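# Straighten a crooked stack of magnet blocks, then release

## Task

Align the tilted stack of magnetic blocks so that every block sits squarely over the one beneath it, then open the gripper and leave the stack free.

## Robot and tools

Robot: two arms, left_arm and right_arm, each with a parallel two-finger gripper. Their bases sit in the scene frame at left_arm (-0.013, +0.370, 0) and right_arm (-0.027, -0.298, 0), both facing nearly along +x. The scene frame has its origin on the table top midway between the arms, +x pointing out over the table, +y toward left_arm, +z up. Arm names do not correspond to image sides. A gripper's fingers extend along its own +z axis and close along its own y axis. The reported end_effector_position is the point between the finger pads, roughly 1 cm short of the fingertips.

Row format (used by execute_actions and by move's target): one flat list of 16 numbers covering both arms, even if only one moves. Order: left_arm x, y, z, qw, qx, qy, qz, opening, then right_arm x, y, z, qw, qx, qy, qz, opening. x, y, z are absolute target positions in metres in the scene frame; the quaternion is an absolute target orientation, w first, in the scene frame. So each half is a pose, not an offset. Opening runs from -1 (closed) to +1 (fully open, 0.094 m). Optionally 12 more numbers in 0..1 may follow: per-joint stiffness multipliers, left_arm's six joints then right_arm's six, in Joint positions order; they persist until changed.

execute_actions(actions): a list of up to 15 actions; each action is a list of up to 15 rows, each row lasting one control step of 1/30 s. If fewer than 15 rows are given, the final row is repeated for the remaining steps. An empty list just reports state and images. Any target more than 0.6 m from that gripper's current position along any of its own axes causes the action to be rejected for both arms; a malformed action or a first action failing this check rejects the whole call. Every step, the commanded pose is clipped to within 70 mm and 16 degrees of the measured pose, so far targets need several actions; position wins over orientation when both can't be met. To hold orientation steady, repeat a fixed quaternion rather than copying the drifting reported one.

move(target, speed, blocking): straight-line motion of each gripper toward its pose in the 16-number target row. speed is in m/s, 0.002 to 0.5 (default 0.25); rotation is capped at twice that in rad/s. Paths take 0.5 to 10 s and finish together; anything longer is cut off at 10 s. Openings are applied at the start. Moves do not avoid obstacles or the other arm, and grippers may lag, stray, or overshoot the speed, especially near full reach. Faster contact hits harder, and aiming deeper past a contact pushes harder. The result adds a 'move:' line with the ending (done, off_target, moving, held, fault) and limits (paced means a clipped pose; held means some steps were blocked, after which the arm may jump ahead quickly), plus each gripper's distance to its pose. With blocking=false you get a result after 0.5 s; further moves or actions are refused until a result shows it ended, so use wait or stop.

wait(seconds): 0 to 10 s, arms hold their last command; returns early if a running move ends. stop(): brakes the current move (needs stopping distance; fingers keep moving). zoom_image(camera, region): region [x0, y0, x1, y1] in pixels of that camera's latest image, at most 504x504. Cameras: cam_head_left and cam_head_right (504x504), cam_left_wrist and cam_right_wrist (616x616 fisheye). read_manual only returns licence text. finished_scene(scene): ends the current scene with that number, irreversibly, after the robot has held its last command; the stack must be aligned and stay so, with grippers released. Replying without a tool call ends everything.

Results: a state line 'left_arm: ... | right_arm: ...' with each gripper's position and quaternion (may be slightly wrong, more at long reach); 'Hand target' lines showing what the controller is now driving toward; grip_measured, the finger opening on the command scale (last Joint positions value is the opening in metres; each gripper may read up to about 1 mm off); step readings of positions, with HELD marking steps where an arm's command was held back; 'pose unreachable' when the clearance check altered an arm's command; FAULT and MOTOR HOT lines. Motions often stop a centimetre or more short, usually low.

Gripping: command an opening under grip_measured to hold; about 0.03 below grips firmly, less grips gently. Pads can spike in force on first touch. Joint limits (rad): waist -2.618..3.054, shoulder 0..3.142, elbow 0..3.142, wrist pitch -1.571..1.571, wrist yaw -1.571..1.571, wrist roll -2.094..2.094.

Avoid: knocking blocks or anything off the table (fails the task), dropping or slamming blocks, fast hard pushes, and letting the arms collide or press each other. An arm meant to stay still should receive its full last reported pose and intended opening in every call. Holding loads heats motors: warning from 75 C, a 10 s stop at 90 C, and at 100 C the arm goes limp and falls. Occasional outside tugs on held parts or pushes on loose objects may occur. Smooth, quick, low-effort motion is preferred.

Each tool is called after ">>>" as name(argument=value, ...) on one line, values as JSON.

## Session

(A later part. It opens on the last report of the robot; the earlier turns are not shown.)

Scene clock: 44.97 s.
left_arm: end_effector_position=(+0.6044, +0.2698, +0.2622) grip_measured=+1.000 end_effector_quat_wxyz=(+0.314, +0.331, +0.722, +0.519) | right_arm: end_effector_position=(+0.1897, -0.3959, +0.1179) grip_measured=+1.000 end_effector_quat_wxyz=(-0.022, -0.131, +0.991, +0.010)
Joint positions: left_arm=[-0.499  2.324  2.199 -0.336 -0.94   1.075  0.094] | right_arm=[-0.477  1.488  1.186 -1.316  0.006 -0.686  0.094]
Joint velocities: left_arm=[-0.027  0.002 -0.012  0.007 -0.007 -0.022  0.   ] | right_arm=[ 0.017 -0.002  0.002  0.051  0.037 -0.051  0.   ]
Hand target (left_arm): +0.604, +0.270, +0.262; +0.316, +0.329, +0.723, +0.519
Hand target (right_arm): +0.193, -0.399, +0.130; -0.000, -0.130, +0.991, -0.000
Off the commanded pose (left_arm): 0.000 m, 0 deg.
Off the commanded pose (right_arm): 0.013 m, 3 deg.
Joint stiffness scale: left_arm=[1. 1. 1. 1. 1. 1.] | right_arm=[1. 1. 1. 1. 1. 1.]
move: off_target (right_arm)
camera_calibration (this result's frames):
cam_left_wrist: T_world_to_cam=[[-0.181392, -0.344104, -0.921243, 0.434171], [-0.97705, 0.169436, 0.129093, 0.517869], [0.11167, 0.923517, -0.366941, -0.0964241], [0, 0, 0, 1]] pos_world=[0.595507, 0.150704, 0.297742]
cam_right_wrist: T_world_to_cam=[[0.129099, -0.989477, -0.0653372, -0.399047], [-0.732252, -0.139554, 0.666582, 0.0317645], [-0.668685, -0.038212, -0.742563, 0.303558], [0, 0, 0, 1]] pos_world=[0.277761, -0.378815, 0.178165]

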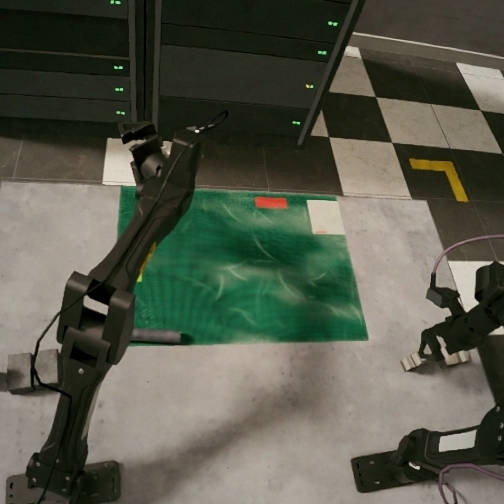

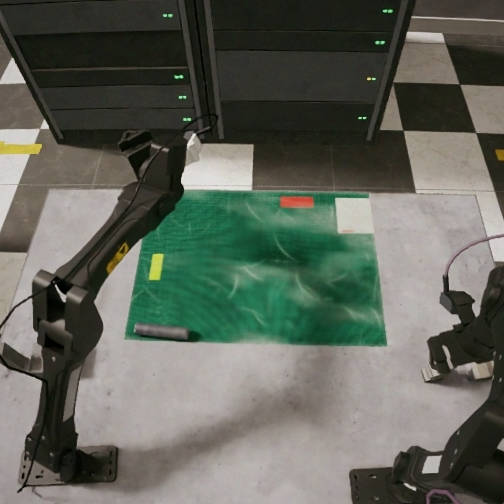

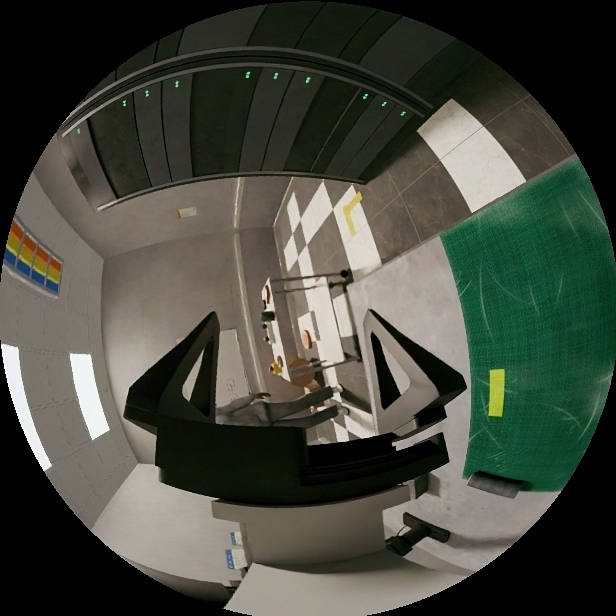

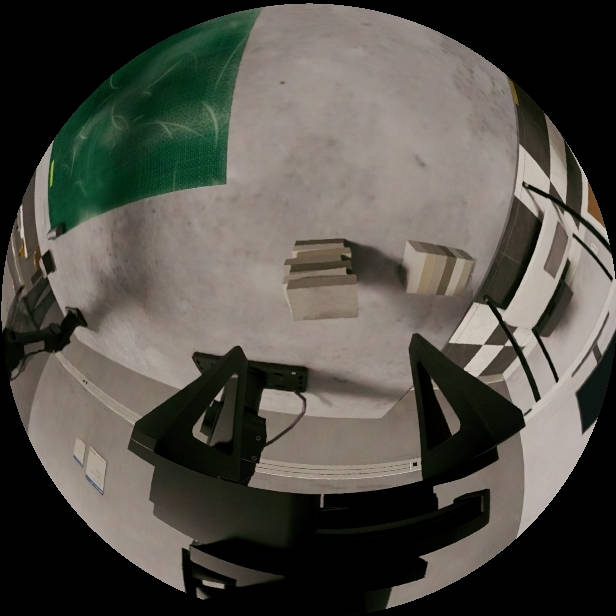

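>>> move(target=[0.6044, 0.2698, 0.2622, 0.316, 0.329, 0.723, 0.519, 1, 0.193, -0.399, 0.013, 0, -0.1305, 0.9914, 0, 1], speed=0.07)

>>> execute_actions(actions=[[[0.6044, 0.2698, 0.2622, 0.316, 0.329, 0.723, 0.519, 1, 0.193, -0.399, 0.013, 0, -0.1305, 0.9914, 0, 0.2]], [[0.6044, 0.2698, 0.2622, 0.316, 0.329, 0.723, 0.519, 1, 0.193, -0.399, 0.013, 0, -0.1305, 0.9914, 0, -0.3]], [[0.6044, 0.2698, 0.2622, 0.316, 0.329, 0.723, 0.519, 1, 0.193, -0.399, 0.013, 0, -0.1305, 0.9914, 0, -0.3]]])

Scene clock: 52.83 s.
left_arm: end_effector_position=(+0.6044, +0.2698, +0.2622) grip_measured=+1.000 end_effector_quat_wxyz=(+0.314, +0.331, +0.722, +0.520) | right_arm: end_effector_position=(+0.1897, -0.3959, +0.0144) grip_measured=+1.000 end_effector_quat_wxyz=(-0.006, -0.132, +0.991, +0.000)
Joint positions: left_arm=[-0.499  2.324  2.199 -0.336 -0.94   1.075  0.094] | right_arm=[-0.477  1.565  0.831 -0.846  0.006 -0.689  0.094]
Joint velocities: left_arm=[ 0.007 -0.012  0.002  0.007 -0.007 -0.007  0.   ] | right_arm=[ 0.007  0.002 -0.012 -0.051  0.066 -0.022  0.   ]
Hand target (left_arm): +0.604, +0.270, +0.262; +0.316, +0.329, +0.723, +0.519
Hand target (right_arm): +0.191, -0.398, +0.013; -0.000, -0.130, +0.991, -0.000
Off the commanded pose (left_arm): 0.000 m, 0 deg.
Off the commanded pose (right_arm): 0.005 m, 1 deg.
Joint stiffness scale: left_arm=[1. 1. 1. 1. 1. 1.] | right_arm=[1. 1. 1. 1. 1. 1.]
move: done
camera_calibration (this result's frames):
cam_left_wrist: T_world_to_cam=[[-0.181617, -0.343805, -0.921311, 0.434244], [-0.977006, 0.169494, 0.129347, 0.517761], [0.111687, 0.923618, -0.366683, -0.0965289], [0, 0, 0, 1]] pos_world=[0.595503, 0.150694, 0.297708]
cam_right_wrist: T_world_to_cam=[[0.134012, -0.989926, -0.0456973, -0.40718], [-0.754166, -0.131793, 0.643323, 0.108279], [-0.642865, -0.0517494, -0.764229, 0.216756], [0, 0, 0, 1]] pos_world=[0.275572, -0.377591, 0.0773861]

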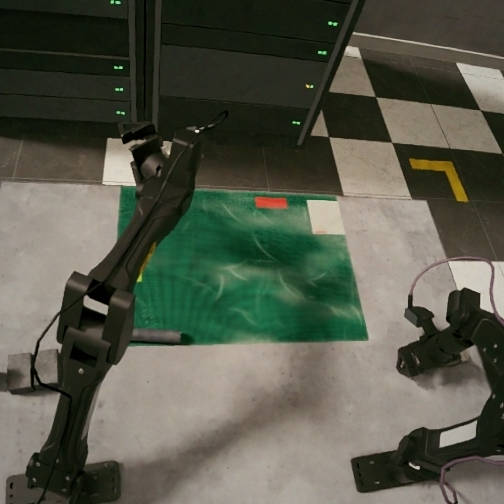

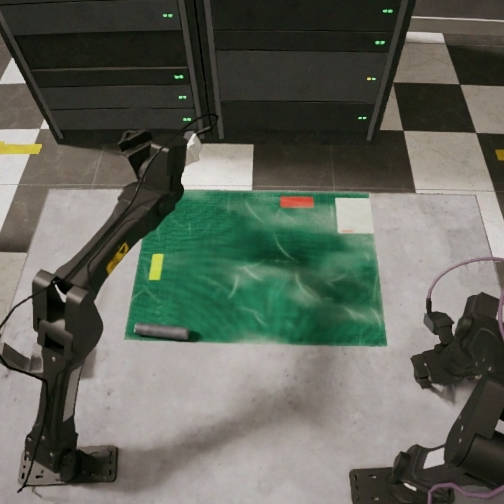

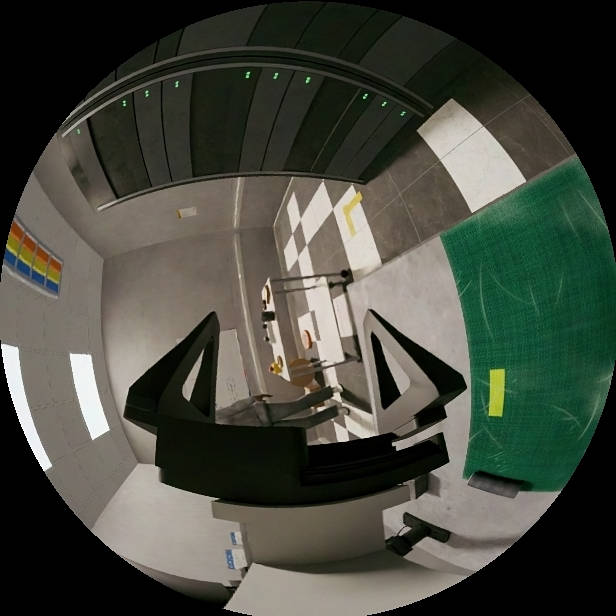

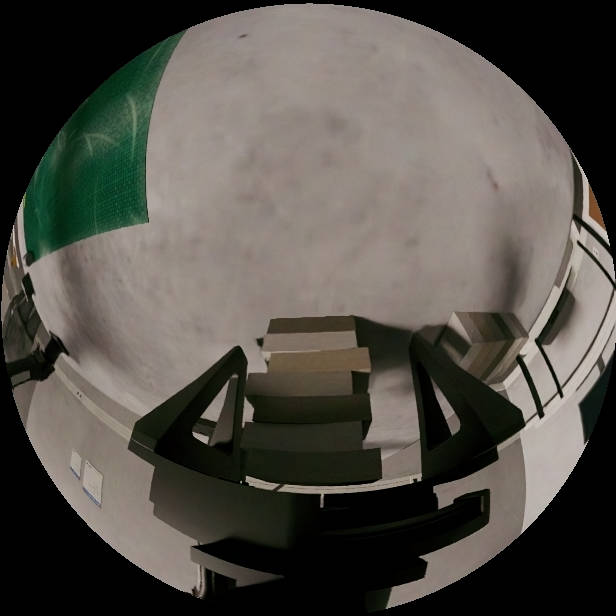

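Scene clock: 54.33 s.
left_arm: end_effector_position=(+0.6044, +0.2698, +0.2622) grip_measured=+1.000 end_effector_quat_wxyz=(+0.314, +0.331, +0.722, +0.520) | right_arm: end_effector_position=(+0.1888, -0.3937, +0.0130) grip_measured=-0.093 end_effector_quat_wxyz=(-0.007, -0.133, +0.991, +0.007)
Joint positions: left_arm=[-0.499  2.324  2.199 -0.336 -0.94   1.075  0.094] | right_arm=[-0.477  1.572  0.83  -0.849 -0.004 -0.692  0.043]
Joint velocities: left_arm=[ 0.002  0.012  0.012  0.007 -0.007  0.022  0.   ] | right_arm=[ 0.007  0.017 -0.022 -0.007 -0.037 -0.022  0.001]
Hand target (left_arm): +0.604, +0.270, +0.262; +0.316, +0.329, +0.723, +0.519
Hand target (right_arm): +0.193, -0.399, +0.013; -0.000, -0.130, +0.991, -0.000
Off the commanded pose (left_arm): 0.000 m, 0 deg.
Off the commanded pose (right_arm): 0.007 m, 1 deg.
Joint stiffness scale: left_arm=[1. 1. 1. 1. 1. 1.] | right_arm=[1. 1. 1. 1. 1. 1.]
Step readings (end_effector_position; steps 1 to 15: 1st action; 16 to 30: 2nd action; 31 to 45: 3rd action):
0: left_arm (+0.6044, +0.2698, +0.2622) | right_arm (+0.1897, -0.3959, +0.0144)
1: left_arm (+0.6044, +0.2698, +0.2622) | right_arm (+0.1898, -0.3959, +0.0144)
2: left_arm (+0.6044, +0.2698, +0.2622) | right_arm (+0.1899, -0.3960, +0.0144)
4: left_arm (+0.6044, +0.2698, +0.2622) | right_arm (+0.1899, -0.3954, +0.0144)
8: left_arm (+0.6044, +0.2698, +0.2622) | right_arm (+0.1895, -0.3950, +0.0136)
15: left_arm (+0.6044, +0.2698, +0.2622) | right_arm (+0.1894, -0.3949, +0.0134)
16: left_arm (+0.6044, +0.2698, +0.2622) | right_arm (+0.1892, -0.3938, +0.0134)
17: left_arm (+0.6044, +0.2698, +0.2622) | right_arm (+0.1888, -0.3934, +0.0131)
19: left_arm (+0.6044, +0.2698, +0.2622) | right_arm (+0.1888, -0.3937, +0.0130)
23: left_arm (+0.6044, +0.2698, +0.2622) | right_arm (+0.1888, -0.3937, +0.0130)
30: left_arm (+0.6044, +0.2698, +0.2622) | right_arm (+0.1888, -0.3937, +0.0130)
31: left_arm (+0.6044, +0.2698, +0.2622) | right_arm (+0.1888, -0.3937, +0.0130)
32: left_arm (+0.6044, +0.2698, +0.2622) | right_arm (+0.1888, -0.3937, +0.0130)
34: left_arm (+0.6044, +0.2698, +0.2622) | right_arm (+0.1888, -0.3937, +0.0130)
38: left_arm (+0.6044, +0.2698, +0.2622) | right_arm (+0.1888, -0.3937, +0.0130)
45: end_effector_position above
camera_calibration (this result's frames):
cam_left_wrist: T_world_to_cam=[[-0.181617, -0.343805, -0.921311, 0.434244], [-0.977006, 0.169494, 0.129347, 0.517761], [0.111687, 0.923618, -0.366683, -0.0965289], [0, 0, 0, 1]] pos_world=[0.595503, 0.150694, 0.297708]
cam_right_wrist: T_world_to_cam=[[0.135494, -0.988997, -0.0593792, -0.404674], [-0.750743, -0.141593, 0.645241, 0.104361], [-0.64655, -0.0428477, -0.761668, 0.219366], [0, 0, 0, 1]] pos_world=[0.27501, -0.376045, 0.0757163]

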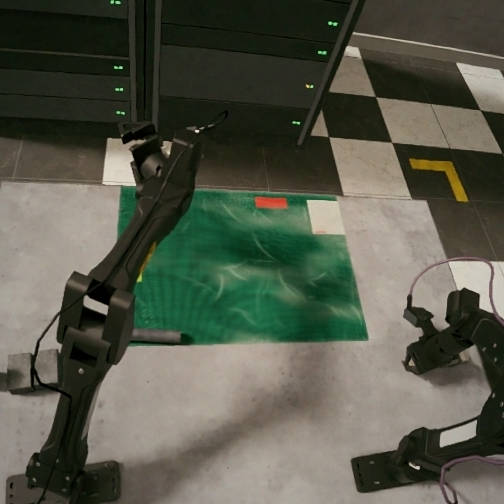

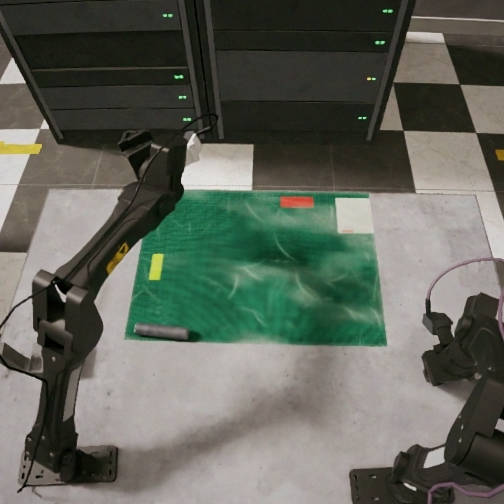

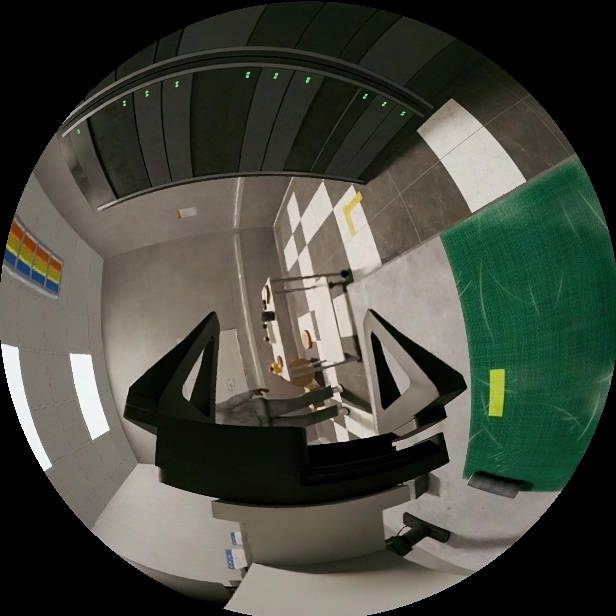

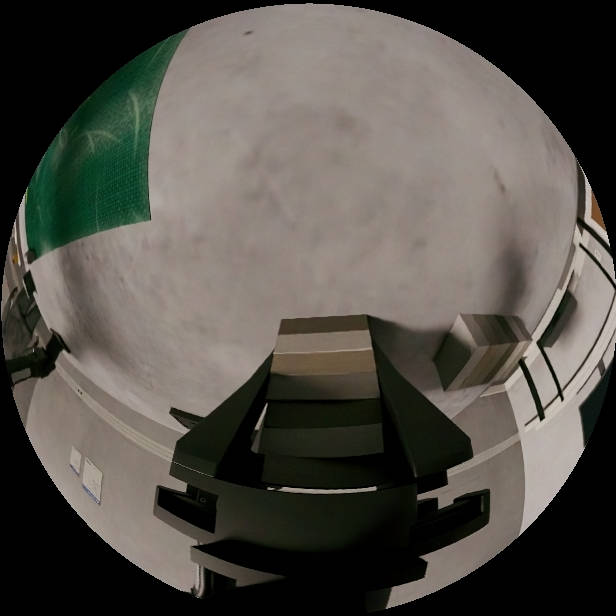

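The gripper closed to 4.3 cm, which is the block length. Releasing and lifting.

>>> execute_actions(actions=[[[0.6044, 0.2698, 0.2622, 0.316, 0.329, 0.723, 0.519, 1, 0.193, -0.399, 0.013, 0, -0.1305, 0.9914, 0, 1]], [[0.6044, 0.2698, 0.2622, 0.316, 0.329, 0.723, 0.519, 1, 0.193, -0.399, 0.013, 0, -0.1305, 0.9914, 0, 1]]])

>>> move(target=[0.6044, 0.2698, 0.2622, 0.316, 0.329, 0.723, 0.519, 1, 0.193, -0.399, 0.14, 0, -0.1305, 0.9914, 0, 1], speed=0.1)

>>> zoom_image(camera="cam_right_wrist", region=[260, 210, 400, 330])

Scene clock: 58.23 s.
left_arm: end_effector_position=(+0.6044, +0.2698, +0.2622) grip_measured=+1.000 end_effector_quat_wxyz=(+0.314, +0.331, +0.722, +0.520) | right_arm: end_effector_position=(+0.1900, -0.3945, +0.0129) grip_measured=+1.000 end_effector_quat_wxyz=(-0.005, -0.133, +0.991, +0.005)
Joint positions: left_arm=[-0.499  2.324  2.199 -0.336 -0.94   1.075  0.094] | right_arm=[-0.477  1.572  0.83  -0.843 -0.002 -0.692  0.094]
Joint velocities: left_arm=[-0.017 -0.012 -0.007  0.022 -0.022 -0.037  0.   ] | right_arm=[ 0.002 -0.002 -0.002  0.051 -0.037 -0.007  0.   ]
Hand target (left_arm): +0.604, +0.270, +0.262; +0.316, +0.329, +0.723, +0.519
Hand target (right_arm): +0.193, -0.399, +0.013; -0.000, -0.130, +0.991, +0.000
Off the commanded pose (left_arm): 0.000 m, 0 deg.
Off the commanded pose (right_arm): 0.005 m, 1 deg.
Joint stiffness scale: left_arm=[1. 1. 1. 1. 1. 1.] | right_arm=[1. 1. 1. 1. 1. 1.]
Step readings (end_effector_position; steps 1 to 15: 1st action; 16 to 30: 2nd action):
0: left_arm (+0.6044, +0.2698, +0.2622) | right_arm (+0.1888, -0.3937, +0.0130)
1: left_arm (+0.6044, +0.2698, +0.2622) | right_arm (+0.1890, -0.3938, +0.0130)
2: left_arm (+0.6044, +0.2698, +0.2622) | right_arm (+0.1894, -0.3941, +0.0130)
4: left_arm (+0.6044, +0.2698, +0.2622) | right_arm (+0.1895, -0.3942, +0.0130)
8: left_arm (+0.6044, +0.2698, +0.2622) | right_arm (+0.1898, -0.3945, +0.0129)
15: left_arm (+0.6044, +0.2698, +0.2622) | right_arm (+0.1900, -0.3945, +0.0129)
16: left_arm (+0.6044, +0.2698, +0.2622) | right_arm (+0.1900, -0.3945, +0.0129)
17: left_arm (+0.6044, +0.2698, +0.2622) | right_arm (+0.1900, -0.3945, +0.0129)
19: left_arm (+0.6044, +0.2698, +0.2622) | right_arm (+0.1900, -0.3945, +0.0129)
23: left_arm (+0.6044, +0.2698, +0.2622) | right_arm (+0.1900, -0.3945, +0.0129)
30: end_effector_position above
camera_calibration (this result's frames):
cam_left_wrist: T_world_to_cam=[[-0.181617, -0.343805, -0.921311, 0.434244], [-0.977006, 0.169494, 0.129347, 0.517761], [0.111687, 0.923618, -0.366683, -0.0965289], [0, 0, 0, 1]] pos_world=[0.595503, 0.150694, 0.297708]
cam_right_wrist: T_world_to_cam=[[0.135778, -0.989227, -0.054727, -0.405923], [-0.753589, -0.13898, 0.642486, 0.106727], [-0.64317, -0.045994, -0.764341, 0.218206], [0, 0, 0, 1]] pos_world=[0.275887, -0.376681, 0.0759983]

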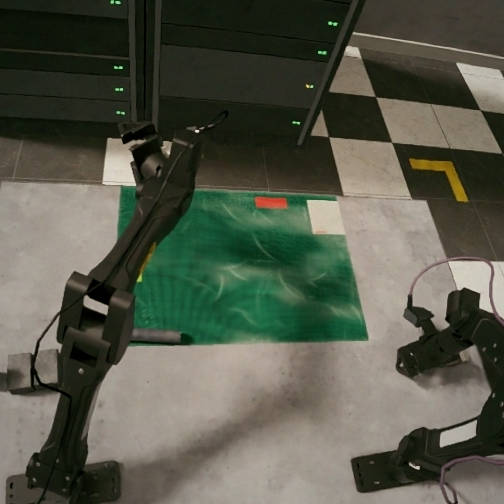

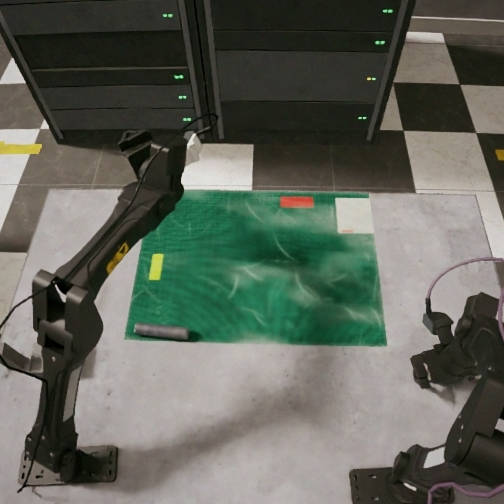

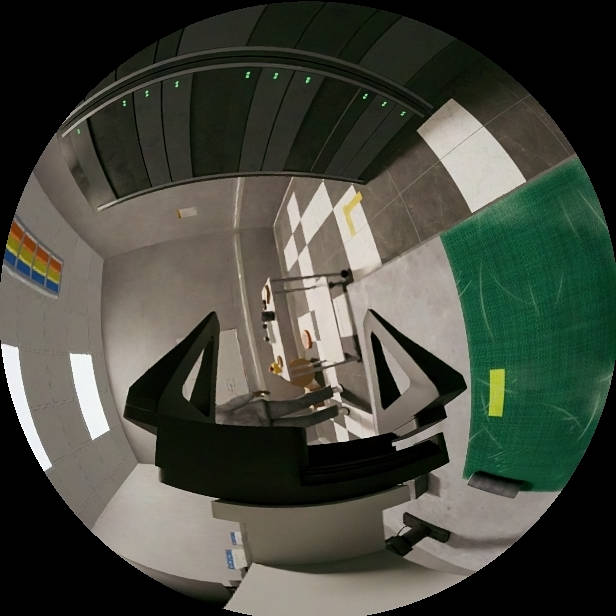

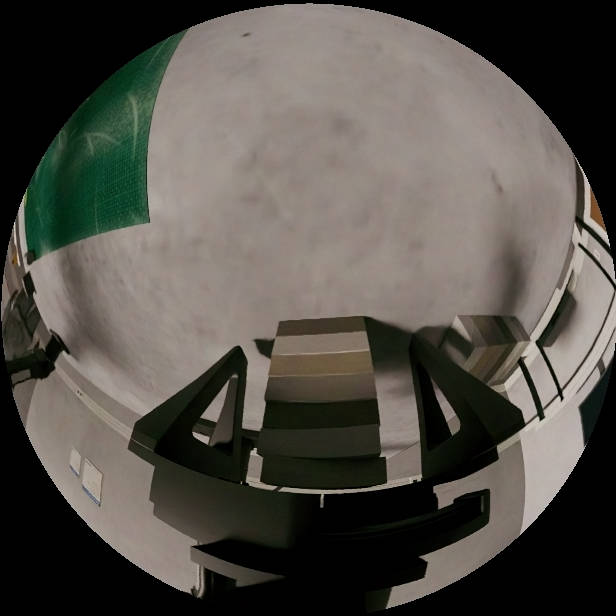

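Scene clock: 60.10 s.
left_arm: end_effector_position=(+0.6044, +0.2698, +0.2622) grip_measured=+1.000 end_effector_quat_wxyz=(+0.314, +0.331, +0.722, +0.520) | right_arm: end_effector_position=(+0.1915, -0.3953, +0.1270) grip_measured=+1.000 end_effector_quat_wxyz=(-0.019, -0.133, +0.991, +0.013)
Joint positions: left_arm=[-0.499  2.324  2.199 -0.336 -0.94   1.076  0.094] | right_arm=[-0.477  1.491  1.225 -1.351 -0.002 -0.692  0.094]
Joint velocities: left_arm=[ 0.007 -0.002  0.002 -0.022 -0.007  0.022  0.   ] | right_arm=[ 0.002 -0.007 -0.002 -0.051  0.066  0.007  0.   ]
Hand target (left_arm): +0.604, +0.270, +0.262; +0.316, +0.329, +0.723, +0.519
Hand target (right_arm): +0.195, -0.400, +0.139; -0.000, -0.130, +0.991, -0.000
Off the commanded pose (left_arm): 0.000 m, 0 deg.
Off the commanded pose (right_arm): 0.014 m, 3 deg.
Joint stiffness scale: left_arm=[1. 1. 1. 1. 1. 1.] | right_arm=[1. 1. 1. 1. 1. 1.]
move: off_target (right_arm)
camera_calibration (this result's frames):
cam_left_wrist: T_world_to_cam=[[-0.182067, -0.343208, -0.921444, 0.43439], [-0.976919, 0.169611, 0.129854, 0.517543], [0.11172, 0.923819, -0.366167, -0.0967385], [0, 0, 0, 1]] pos_world=[0.595493, 0.150674, 0.297639]
cam_right_wrist: T_world_to_cam=[[0.133889, -0.988391, -0.0718087, -0.397776], [-0.733973, -0.14759, 0.662948, 0.0247082], [-0.665851, -0.0360556, -0.745213, 0.312186], [0, 0, 0, 1]] pos_world=[0.279262, -0.378255, 0.187701]

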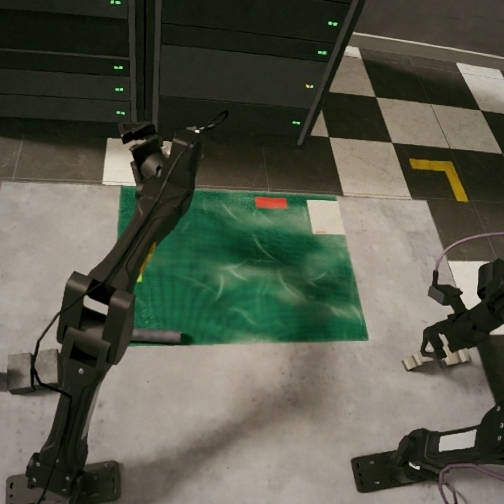

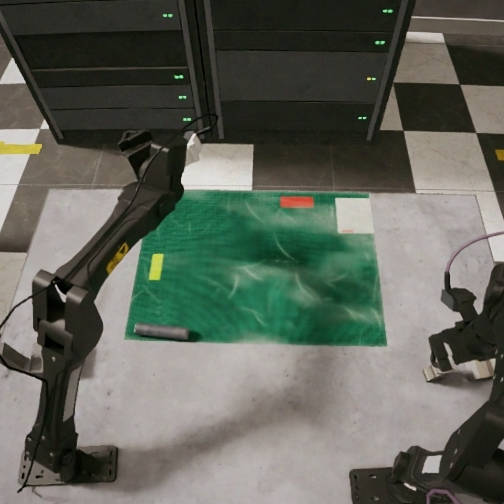

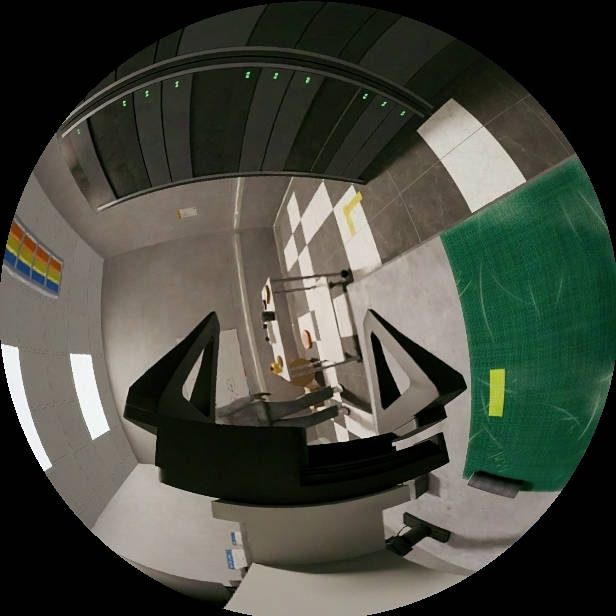

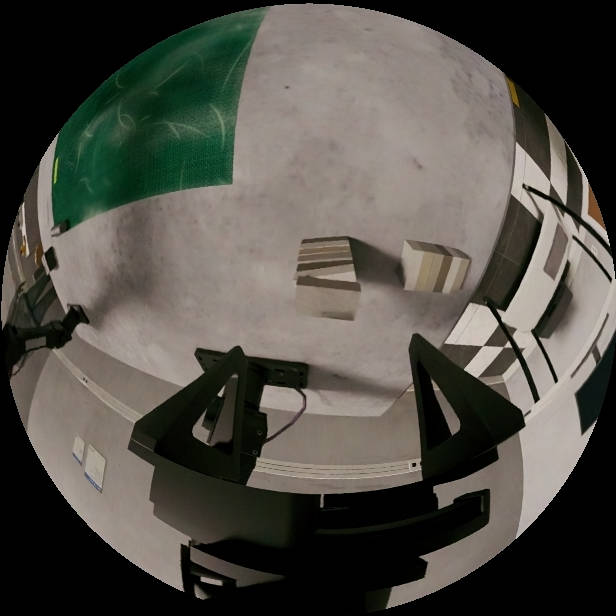

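Region (260, 210, 400, 330) of cam_right_wrist's 616x616 image, scaled by 3.600, with more detail than that image has; it fills the top 432 rows of this view, and the rest is white.

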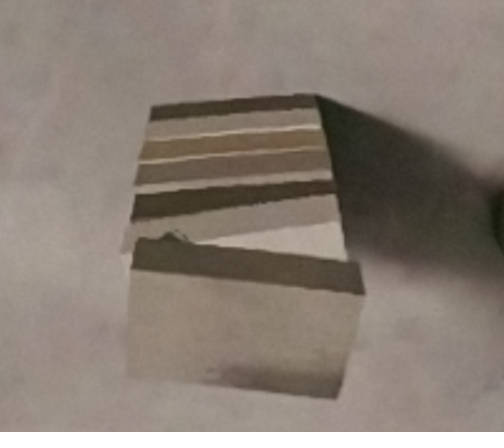

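>>> move(target=[0.6044, 0.2698, 0.2622, 0.316, 0.329, 0.723, 0.519, 1, 0.193, -0.399, 0.06, 0, -0.1305, 0.9914, 0, 1], speed=0.07)

>>> execute_actions(actions=[[[0.6044, 0.2698, 0.2622, 0.316, 0.329, 0.723, 0.519, 1, 0.193, -0.399, 0.06, 0, -0.1305, 0.9914, 0, 0.2]], [[0.6044, 0.2698, 0.2622, 0.316, 0.329, 0.723, 0.519, 1, 0.193, -0.399, 0.06, 0, -0.1305, 0.9914, 0, -0.3]], [[0.6044, 0.2698, 0.2622, 0.316, 0.329, 0.723, 0.519, 1, 0.193, -0.399, 0.06, 0, -0.1305, 0.9914, 0, -0.3]]])

Scene clock: 66.43 s.
left_arm: end_effector_position=(+0.6044, +0.2698, +0.2622) grip_measured=+1.000 end_effector_quat_wxyz=(+0.314, +0.331, +0.722, +0.520) | right_arm: end_effector_position=(+0.1907, -0.3950, +0.0615) grip_measured=+1.000 end_effector_quat_wxyz=(-0.003, -0.133, +0.991, +0.003)
Joint positions: left_arm=[-0.499  2.324  2.199 -0.336 -0.94   1.076  0.094] | right_arm=[-0.477  1.491  0.962 -1.05  -0.001 -0.692  0.094]
Joint velocities: left_arm=[-0.007 -0.002 -0.002 -0.037  0.022 -0.037  0.   ] | right_arm=[ 0.007  0.002 -0.012 -0.007  0.022  0.007  0.   ]
Hand target (left_arm): +0.604, +0.270, +0.262; +0.316, +0.329, +0.723, +0.519
Hand target (right_arm): +0.192, -0.398, +0.060; -0.000, -0.130, +0.991, -0.000
Off the commanded pose (left_arm): 0.000 m, 0 deg.
Off the commanded pose (right_arm): 0.005 m, 1 deg.
Joint stiffness scale: left_arm=[1. 1. 1. 1. 1. 1.] | right_arm=[1. 1. 1. 1. 1. 1.]
move: done
camera_calibration (this result's frames):
cam_left_wrist: T_world_to_cam=[[-0.182293, -0.342909, -0.921511, 0.434463], [-0.976875, 0.169669, 0.130108, 0.517434], [0.111737, 0.923919, -0.365909, -0.0968433], [0, 0, 0, 1]] pos_world=[0.595489, 0.150664, 0.297605]
cam_right_wrist: T_world_to_cam=[[0.136028, -0.989379, -0.0512429, -0.404129], [-0.756505, -0.13713, 0.63945, 0.077468], [-0.639685, -0.0482176, -0.767124, 0.254334], [0, 0, 0, 1]] pos_world=[0.276271, -0.37695, 0.12486]

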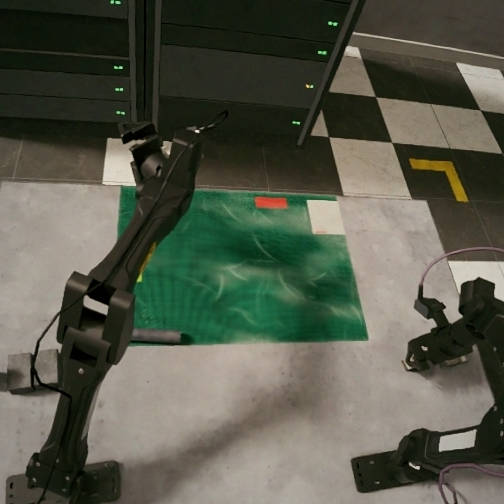

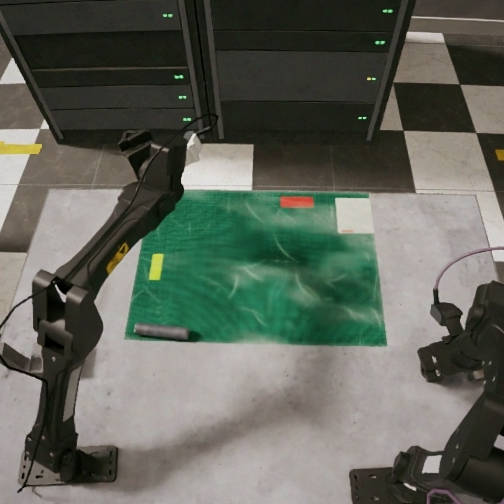

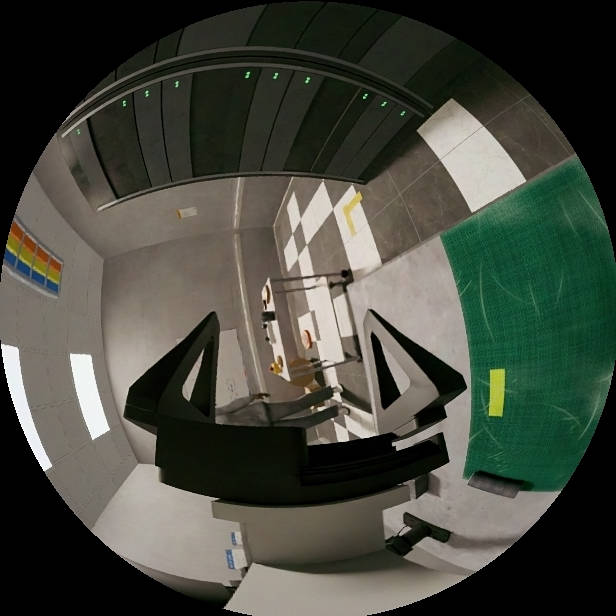

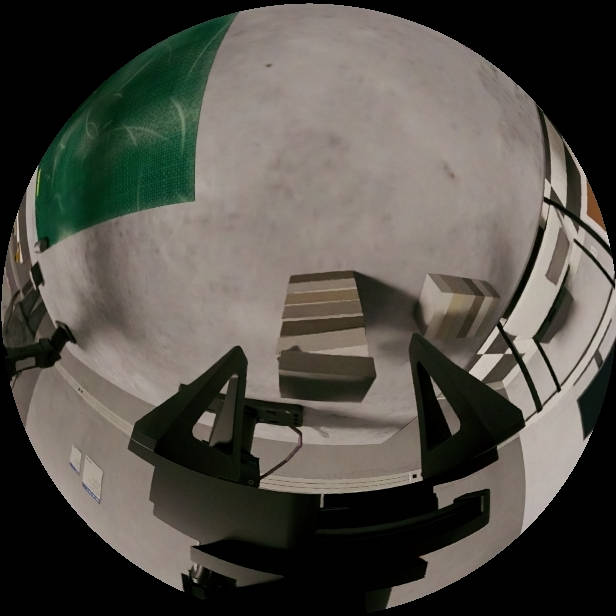

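Scene clock: 67.93 s.
left_arm: end_effector_position=(+0.6044, +0.2698, +0.2622) grip_measured=+1.000 end_effector_quat_wxyz=(+0.314, +0.331, +0.722, +0.520) | right_arm: end_effector_position=(+0.1910, -0.3951, +0.0613) grip_measured=-0.052 end_effector_quat_wxyz=(-0.003, -0.133, +0.991, +0.003)
Joint positions: left_arm=[-0.499  2.324  2.199 -0.336 -0.94   1.076  0.094] | right_arm=[-0.477  1.492  0.962 -1.049 -0.001 -0.692  0.045]
Joint velocities: left_arm=[-0.027 -0.022  0.007 -0.022  0.051 -0.007  0.   ] | right_arm=[ 0.012 -0.012 -0.007  0.081  0.037 -0.037  0.001]
Hand target (left_arm): +0.604, +0.270, +0.262; +0.316, +0.329, +0.723, +0.519
Hand target (right_arm): +0.193, -0.399, +0.060; -0.000, -0.130, +0.991, +0.000
Off the commanded pose (left_arm): 0.000 m, 0 deg.
Off the commanded pose (right_arm): 0.005 m, 1 deg.
Joint stiffness scale: left_arm=[1. 1. 1. 1. 1. 1.] | right_arm=[1. 1. 1. 1. 1. 1.]
Step readings (end_effector_position; steps 1 to 15: 1st action; 16 to 30: 2nd action; 31 to 45: 3rd action):
0: left_arm (+0.6044, +0.2698, +0.2622) | right_arm (+0.1907, -0.3950, +0.0615)
1: left_arm (+0.6044, +0.2698, +0.2622) | right_arm (+0.1907, -0.3950, +0.0615)
2: left_arm (+0.6044, +0.2698, +0.2622) | right_arm (+0.1907, -0.3950, +0.0615)
4: left_arm (+0.6044, +0.2698, +0.2622) | right_arm (+0.1908, -0.3951, +0.0615)
8: left_arm (+0.6044, +0.2698, +0.2622) | right_arm (+0.1909, -0.3951, +0.0615)
15: left_arm (+0.6044, +0.2698, +0.2622) | right_arm (+0.1910, -0.3952, +0.0615)
16: left_arm (+0.6044, +0.2698, +0.2622) | right_arm (+0.1910, -0.3952, +0.0615)
17: left_arm (+0.6044, +0.2698, +0.2622) | right_arm (+0.1910, -0.3952, +0.0614)
19: left_arm (+0.6044, +0.2698, +0.2622) | right_arm (+0.1910, -0.3951, +0.0613)
23: left_arm (+0.6044, +0.2698, +0.2622) | right_arm (+0.1910, -0.3951, +0.0613)
30: left_arm (+0.6044, +0.2698, +0.2622) | right_arm (+0.1910, -0.3951, +0.0613)
31: left_arm (+0.6044, +0.2698, +0.2622) | right_arm (+0.1910, -0.3951, +0.0613)
32: left_arm (+0.6044, +0.2698, +0.2622) | right_arm (+0.1910, -0.3951, +0.0613)
34: left_arm (+0.6044, +0.2698, +0.2622) | right_arm (+0.1910, -0.3951, +0.0613)
38: left_arm (+0.6044, +0.2698, +0.2622) | right_arm (+0.1910, -0.3951, +0.0613)
45: end_effector_position above
camera_calibration (this result's frames):
cam_left_wrist: T_world_to_cam=[[-0.182293, -0.342909, -0.921511, 0.434463], [-0.976875, 0.169669, 0.130108, 0.517434], [0.111737, 0.923919, -0.365909, -0.0968433], [0, 0, 0, 1]] pos_world=[0.595489, 0.150664, 0.297605]
cam_right_wrist: T_world_to_cam=[[0.136441, -0.989343, -0.0508394, -0.404405], [-0.756898, -0.137219, 0.638965, 0.0778587], [-0.639131, -0.0487008, -0.767554, 0.254122], [0, 0, 0, 1]] pos_world=[0.276526, -0.377036, 0.124744]

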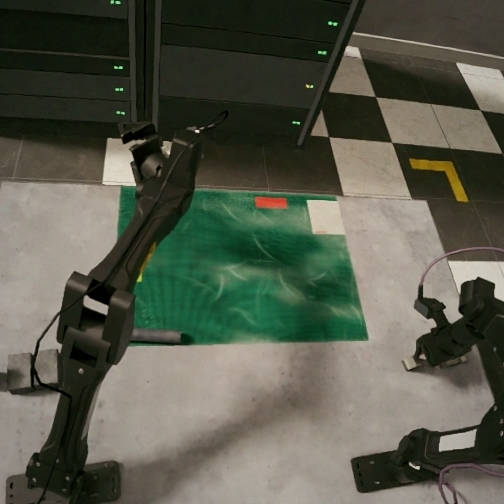

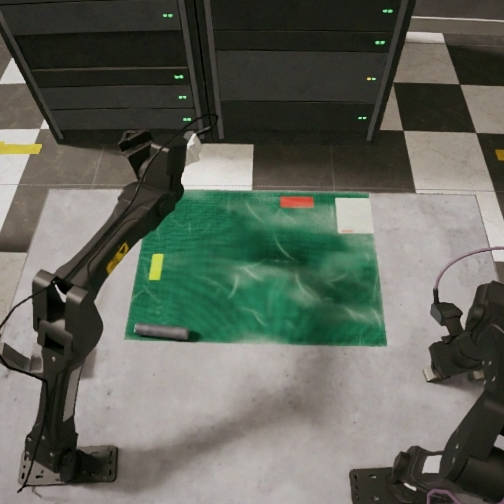

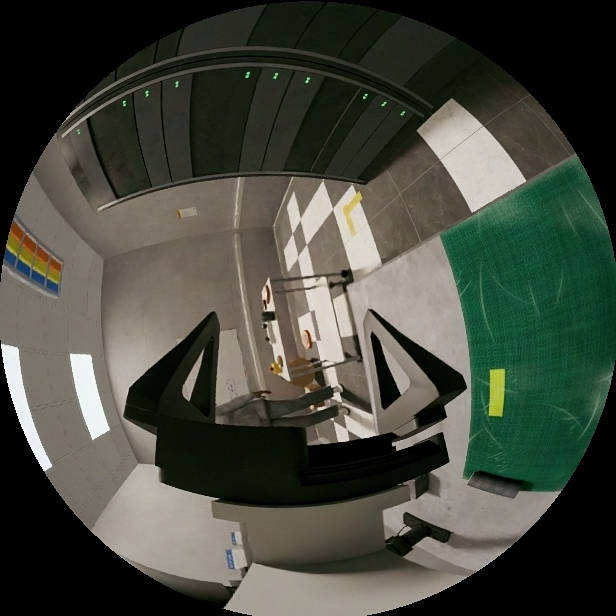

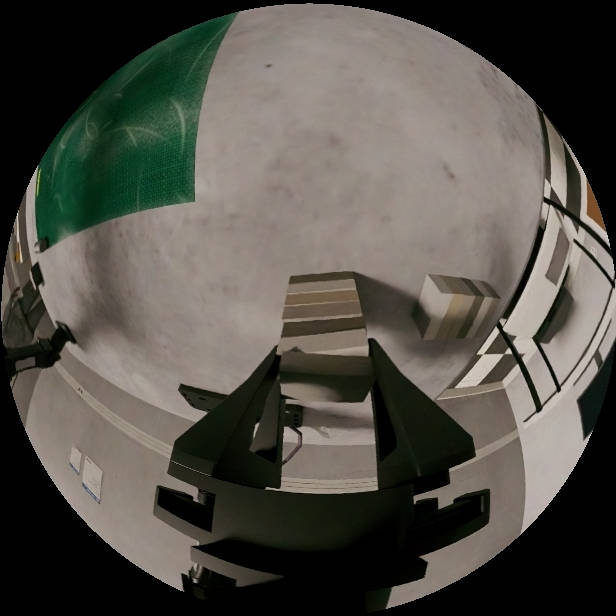

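>>> execute_actions(actions=[[[0.6044, 0.2698, 0.2622, 0.316, 0.329, 0.723, 0.519, 1, 0.193, -0.399, 0.06, 0, -0.1305, 0.9914, 0, 1]], [[0.6044, 0.2698, 0.2622, 0.316, 0.329, 0.723, 0.519, 1, 0.193, -0.399, 0.06, 0, -0.1305, 0.9914, 0, 1]]])

>>> move(target=[0.6044, 0.2698, 0.2622, 0.316, 0.329, 0.723, 0.519, 1, 0.193, -0.399, 0.06, 0, 0.609, 0.793, 0, 1], speed=0.3)

Scene clock: 74.23 s.
left_arm: end_effector_position=(+0.6044, +0.2698, +0.2622) grip_measured=+1.000 end_effector_quat_wxyz=(+0.314, +0.331, +0.722, +0.520) | right_arm: end_effector_position=(+0.1912, -0.3953, +0.0613) grip_measured=+1.000 end_effector_quat_wxyz=(-0.003, -0.133, +0.991, +0.002)
Joint positions: left_arm=[-0.499  2.324  2.199 -0.336 -0.94   1.076  0.094] | right_arm=[-0.477  1.492  0.962 -1.048 -0.001 -0.692  0.094]
Joint velocities: left_arm=[-0.007  0.007 -0.007 -0.066  0.095 -0.037  0.   ] | right_arm=[ 0.022  0.017 -0.002 -0.051  0.051  0.022  0.   ]
Hand target (left_arm): +0.604, +0.270, +0.262; +0.316, +0.329, +0.723, +0.519
Hand target (right_arm): +0.193, -0.399, +0.060; -0.000, -0.130, +0.991, +0.000
Off the commanded pose (left_arm): 0.000 m, 0 deg.
Off the commanded pose (right_arm): 0.004 m, 1 deg.
Joint stiffness scale: left_arm=[1. 1. 1. 1. 1. 1.] | right_arm=[1. 1. 1. 1. 1. 1.]
Step readings (end_effector_position; steps 1 to 15: 1st action; 16 to 30: 2nd action):
0: left_arm (+0.6044, +0.2698, +0.2622) | right_arm (+0.1910, -0.3951, +0.0613)
1: left_arm (+0.6044, +0.2698, +0.2622) | right_arm (+0.1910, -0.3952, +0.0613)
2: left_arm (+0.6044, +0.2698, +0.2622) | right_arm (+0.1911, -0.3952, +0.0613)
4: left_arm (+0.6044, +0.2698, +0.2622) | right_arm (+0.1911, -0.3952, +0.0613)
8: left_arm (+0.6044, +0.2698, +0.2622) | right_arm (+0.1912, -0.3953, +0.0613)
15: left_arm (+0.6044, +0.2698, +0.2622) | right_arm (+0.1912, -0.3953, +0.0613)
16: left_arm (+0.6044, +0.2698, +0.2622) | right_arm (+0.1912, -0.3953, +0.0613)
17: left_arm (+0.6044, +0.2698, +0.2622) | right_arm (+0.1912, -0.3953, +0.0613)
19: left_arm (+0.6044, +0.2698, +0.2622) | right_arm (+0.1912, -0.3953, +0.0613)
23: left_arm (+0.6044, +0.2698, +0.2622) | right_arm (+0.1912, -0.3953, +0.0613)
30: end_effector_position above
camera_calibration (this result's frames):
cam_left_wrist: T_world_to_cam=[[-0.182293, -0.342909, -0.921511, 0.434463], [-0.976875, 0.169669, 0.130108, 0.517434], [0.111737, 0.923919, -0.365909, -0.0968433], [0, 0, 0, 1]] pos_world=[0.595489, 0.150664, 0.297605]
cam_right_wrist: T_world_to_cam=[[0.136494, -0.989367, -0.0502304, -0.404614], [-0.757564, -0.136918, 0.63824, 0.0783311], [-0.638331, -0.0490631, -0.768197, 0.254023], [0, 0, 0, 1]] pos_world=[0.276719, -0.377123, 0.124822]

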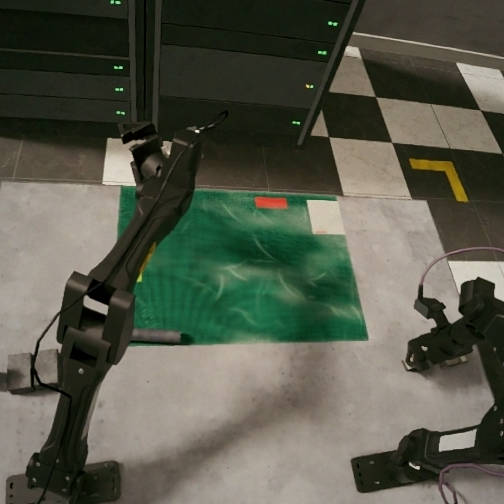

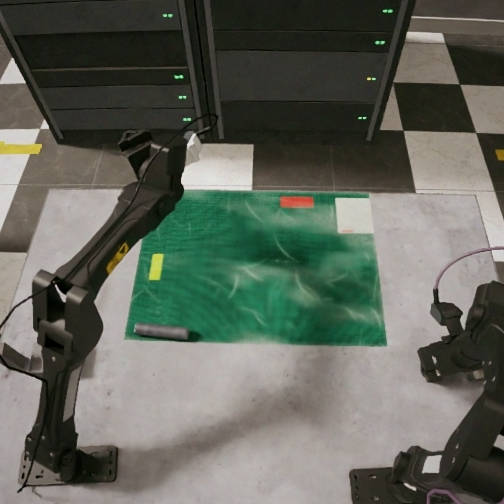

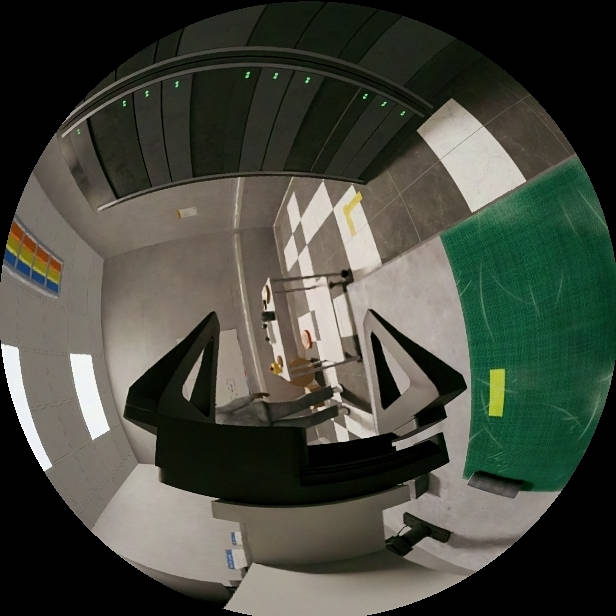

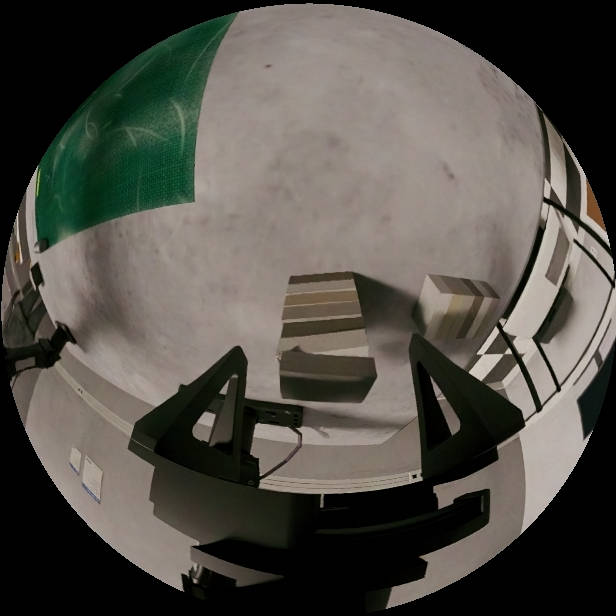

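Scene clock: 77.47 s.
left_arm: end_effector_position=(+0.6044, +0.2698, +0.2622) grip_measured=+1.000 end_effector_quat_wxyz=(+0.314, +0.332, +0.722, +0.520) | right_arm: end_effector_position=(+0.1917, -0.3952, +0.0613) grip_measured=+1.000 end_effector_quat_wxyz=(-0.003, +0.602, +0.799, +0.001)
Joint positions: left_arm=[-0.499  2.324  2.199 -0.336 -0.94   1.077  0.094] | right_arm=[-0.477  1.492  0.962 -1.046 -0.003  0.867  0.094]
Joint velocities: left_arm=[-0.007  0.002  0.012 -0.037 -0.022  0.022  0.   ] | right_arm=[-0.002 -0.002 -0.022  0.037  0.007 -0.037  0.   ]
Hand target (left_arm): +0.604, +0.270, +0.262; +0.316, +0.329, +0.723, +0.519
Hand target (right_arm): +0.193, -0.399, +0.060; -0.000, +0.609, +0.793, +0.000
Off the commanded pose (left_arm): 0.000 m, 0 deg.
Off the commanded pose (right_arm): 0.004 m, 1 deg.
Joint stiffness scale: left_arm=[1. 1. 1. 1. 1. 1.] | right_arm=[1. 1. 1. 1. 1. 1.]
move: done
camera_calibration (this result's frames):
cam_left_wrist: T_world_to_cam=[[-0.182518, -0.34261, -0.921578, 0.434536], [-0.976831, 0.169727, 0.130362, 0.517325], [0.111754, 0.924019, -0.36565, -0.0969482], [0, 0, 0, 1]] pos_world=[0.595484, 0.150654, 0.29757]
cam_right_wrist: T_world_to_cam=[[-0.988052, -0.14812, -0.0425938, 0.142932], [-0.140932, 0.756433, 0.638707, 0.31349], [-0.0623862, 0.637079, -0.76827, 0.415066], [0, 0, 0, 1]] pos_world=[0.2113, -0.480393, 0.124743]

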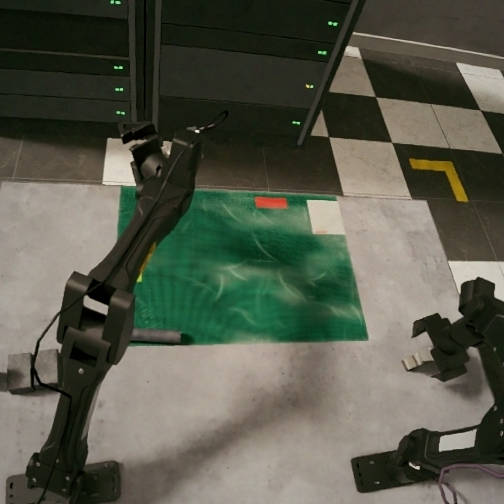

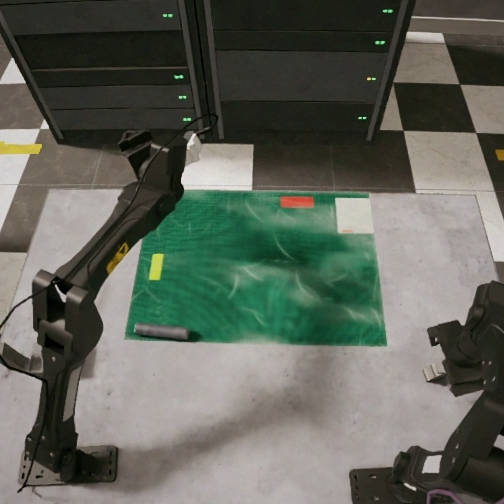

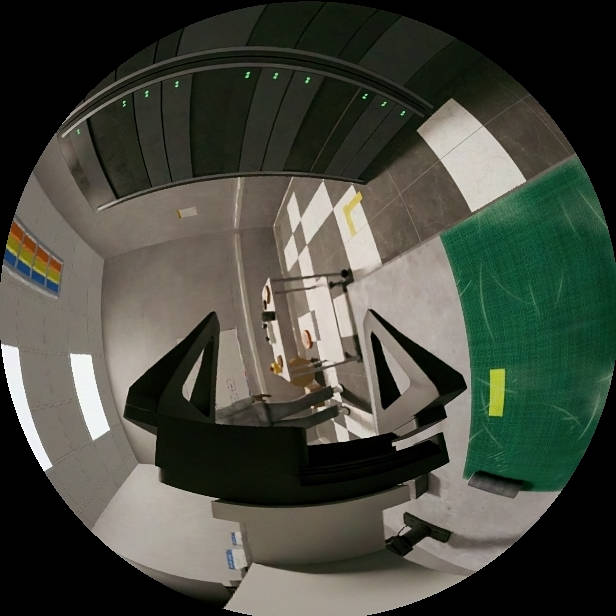

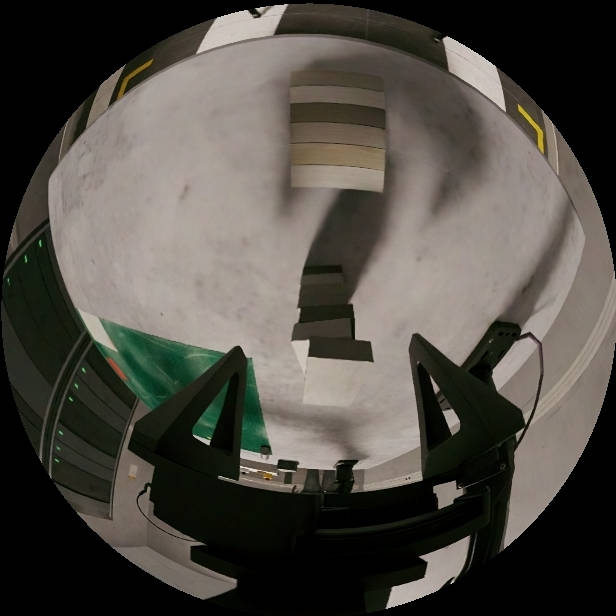

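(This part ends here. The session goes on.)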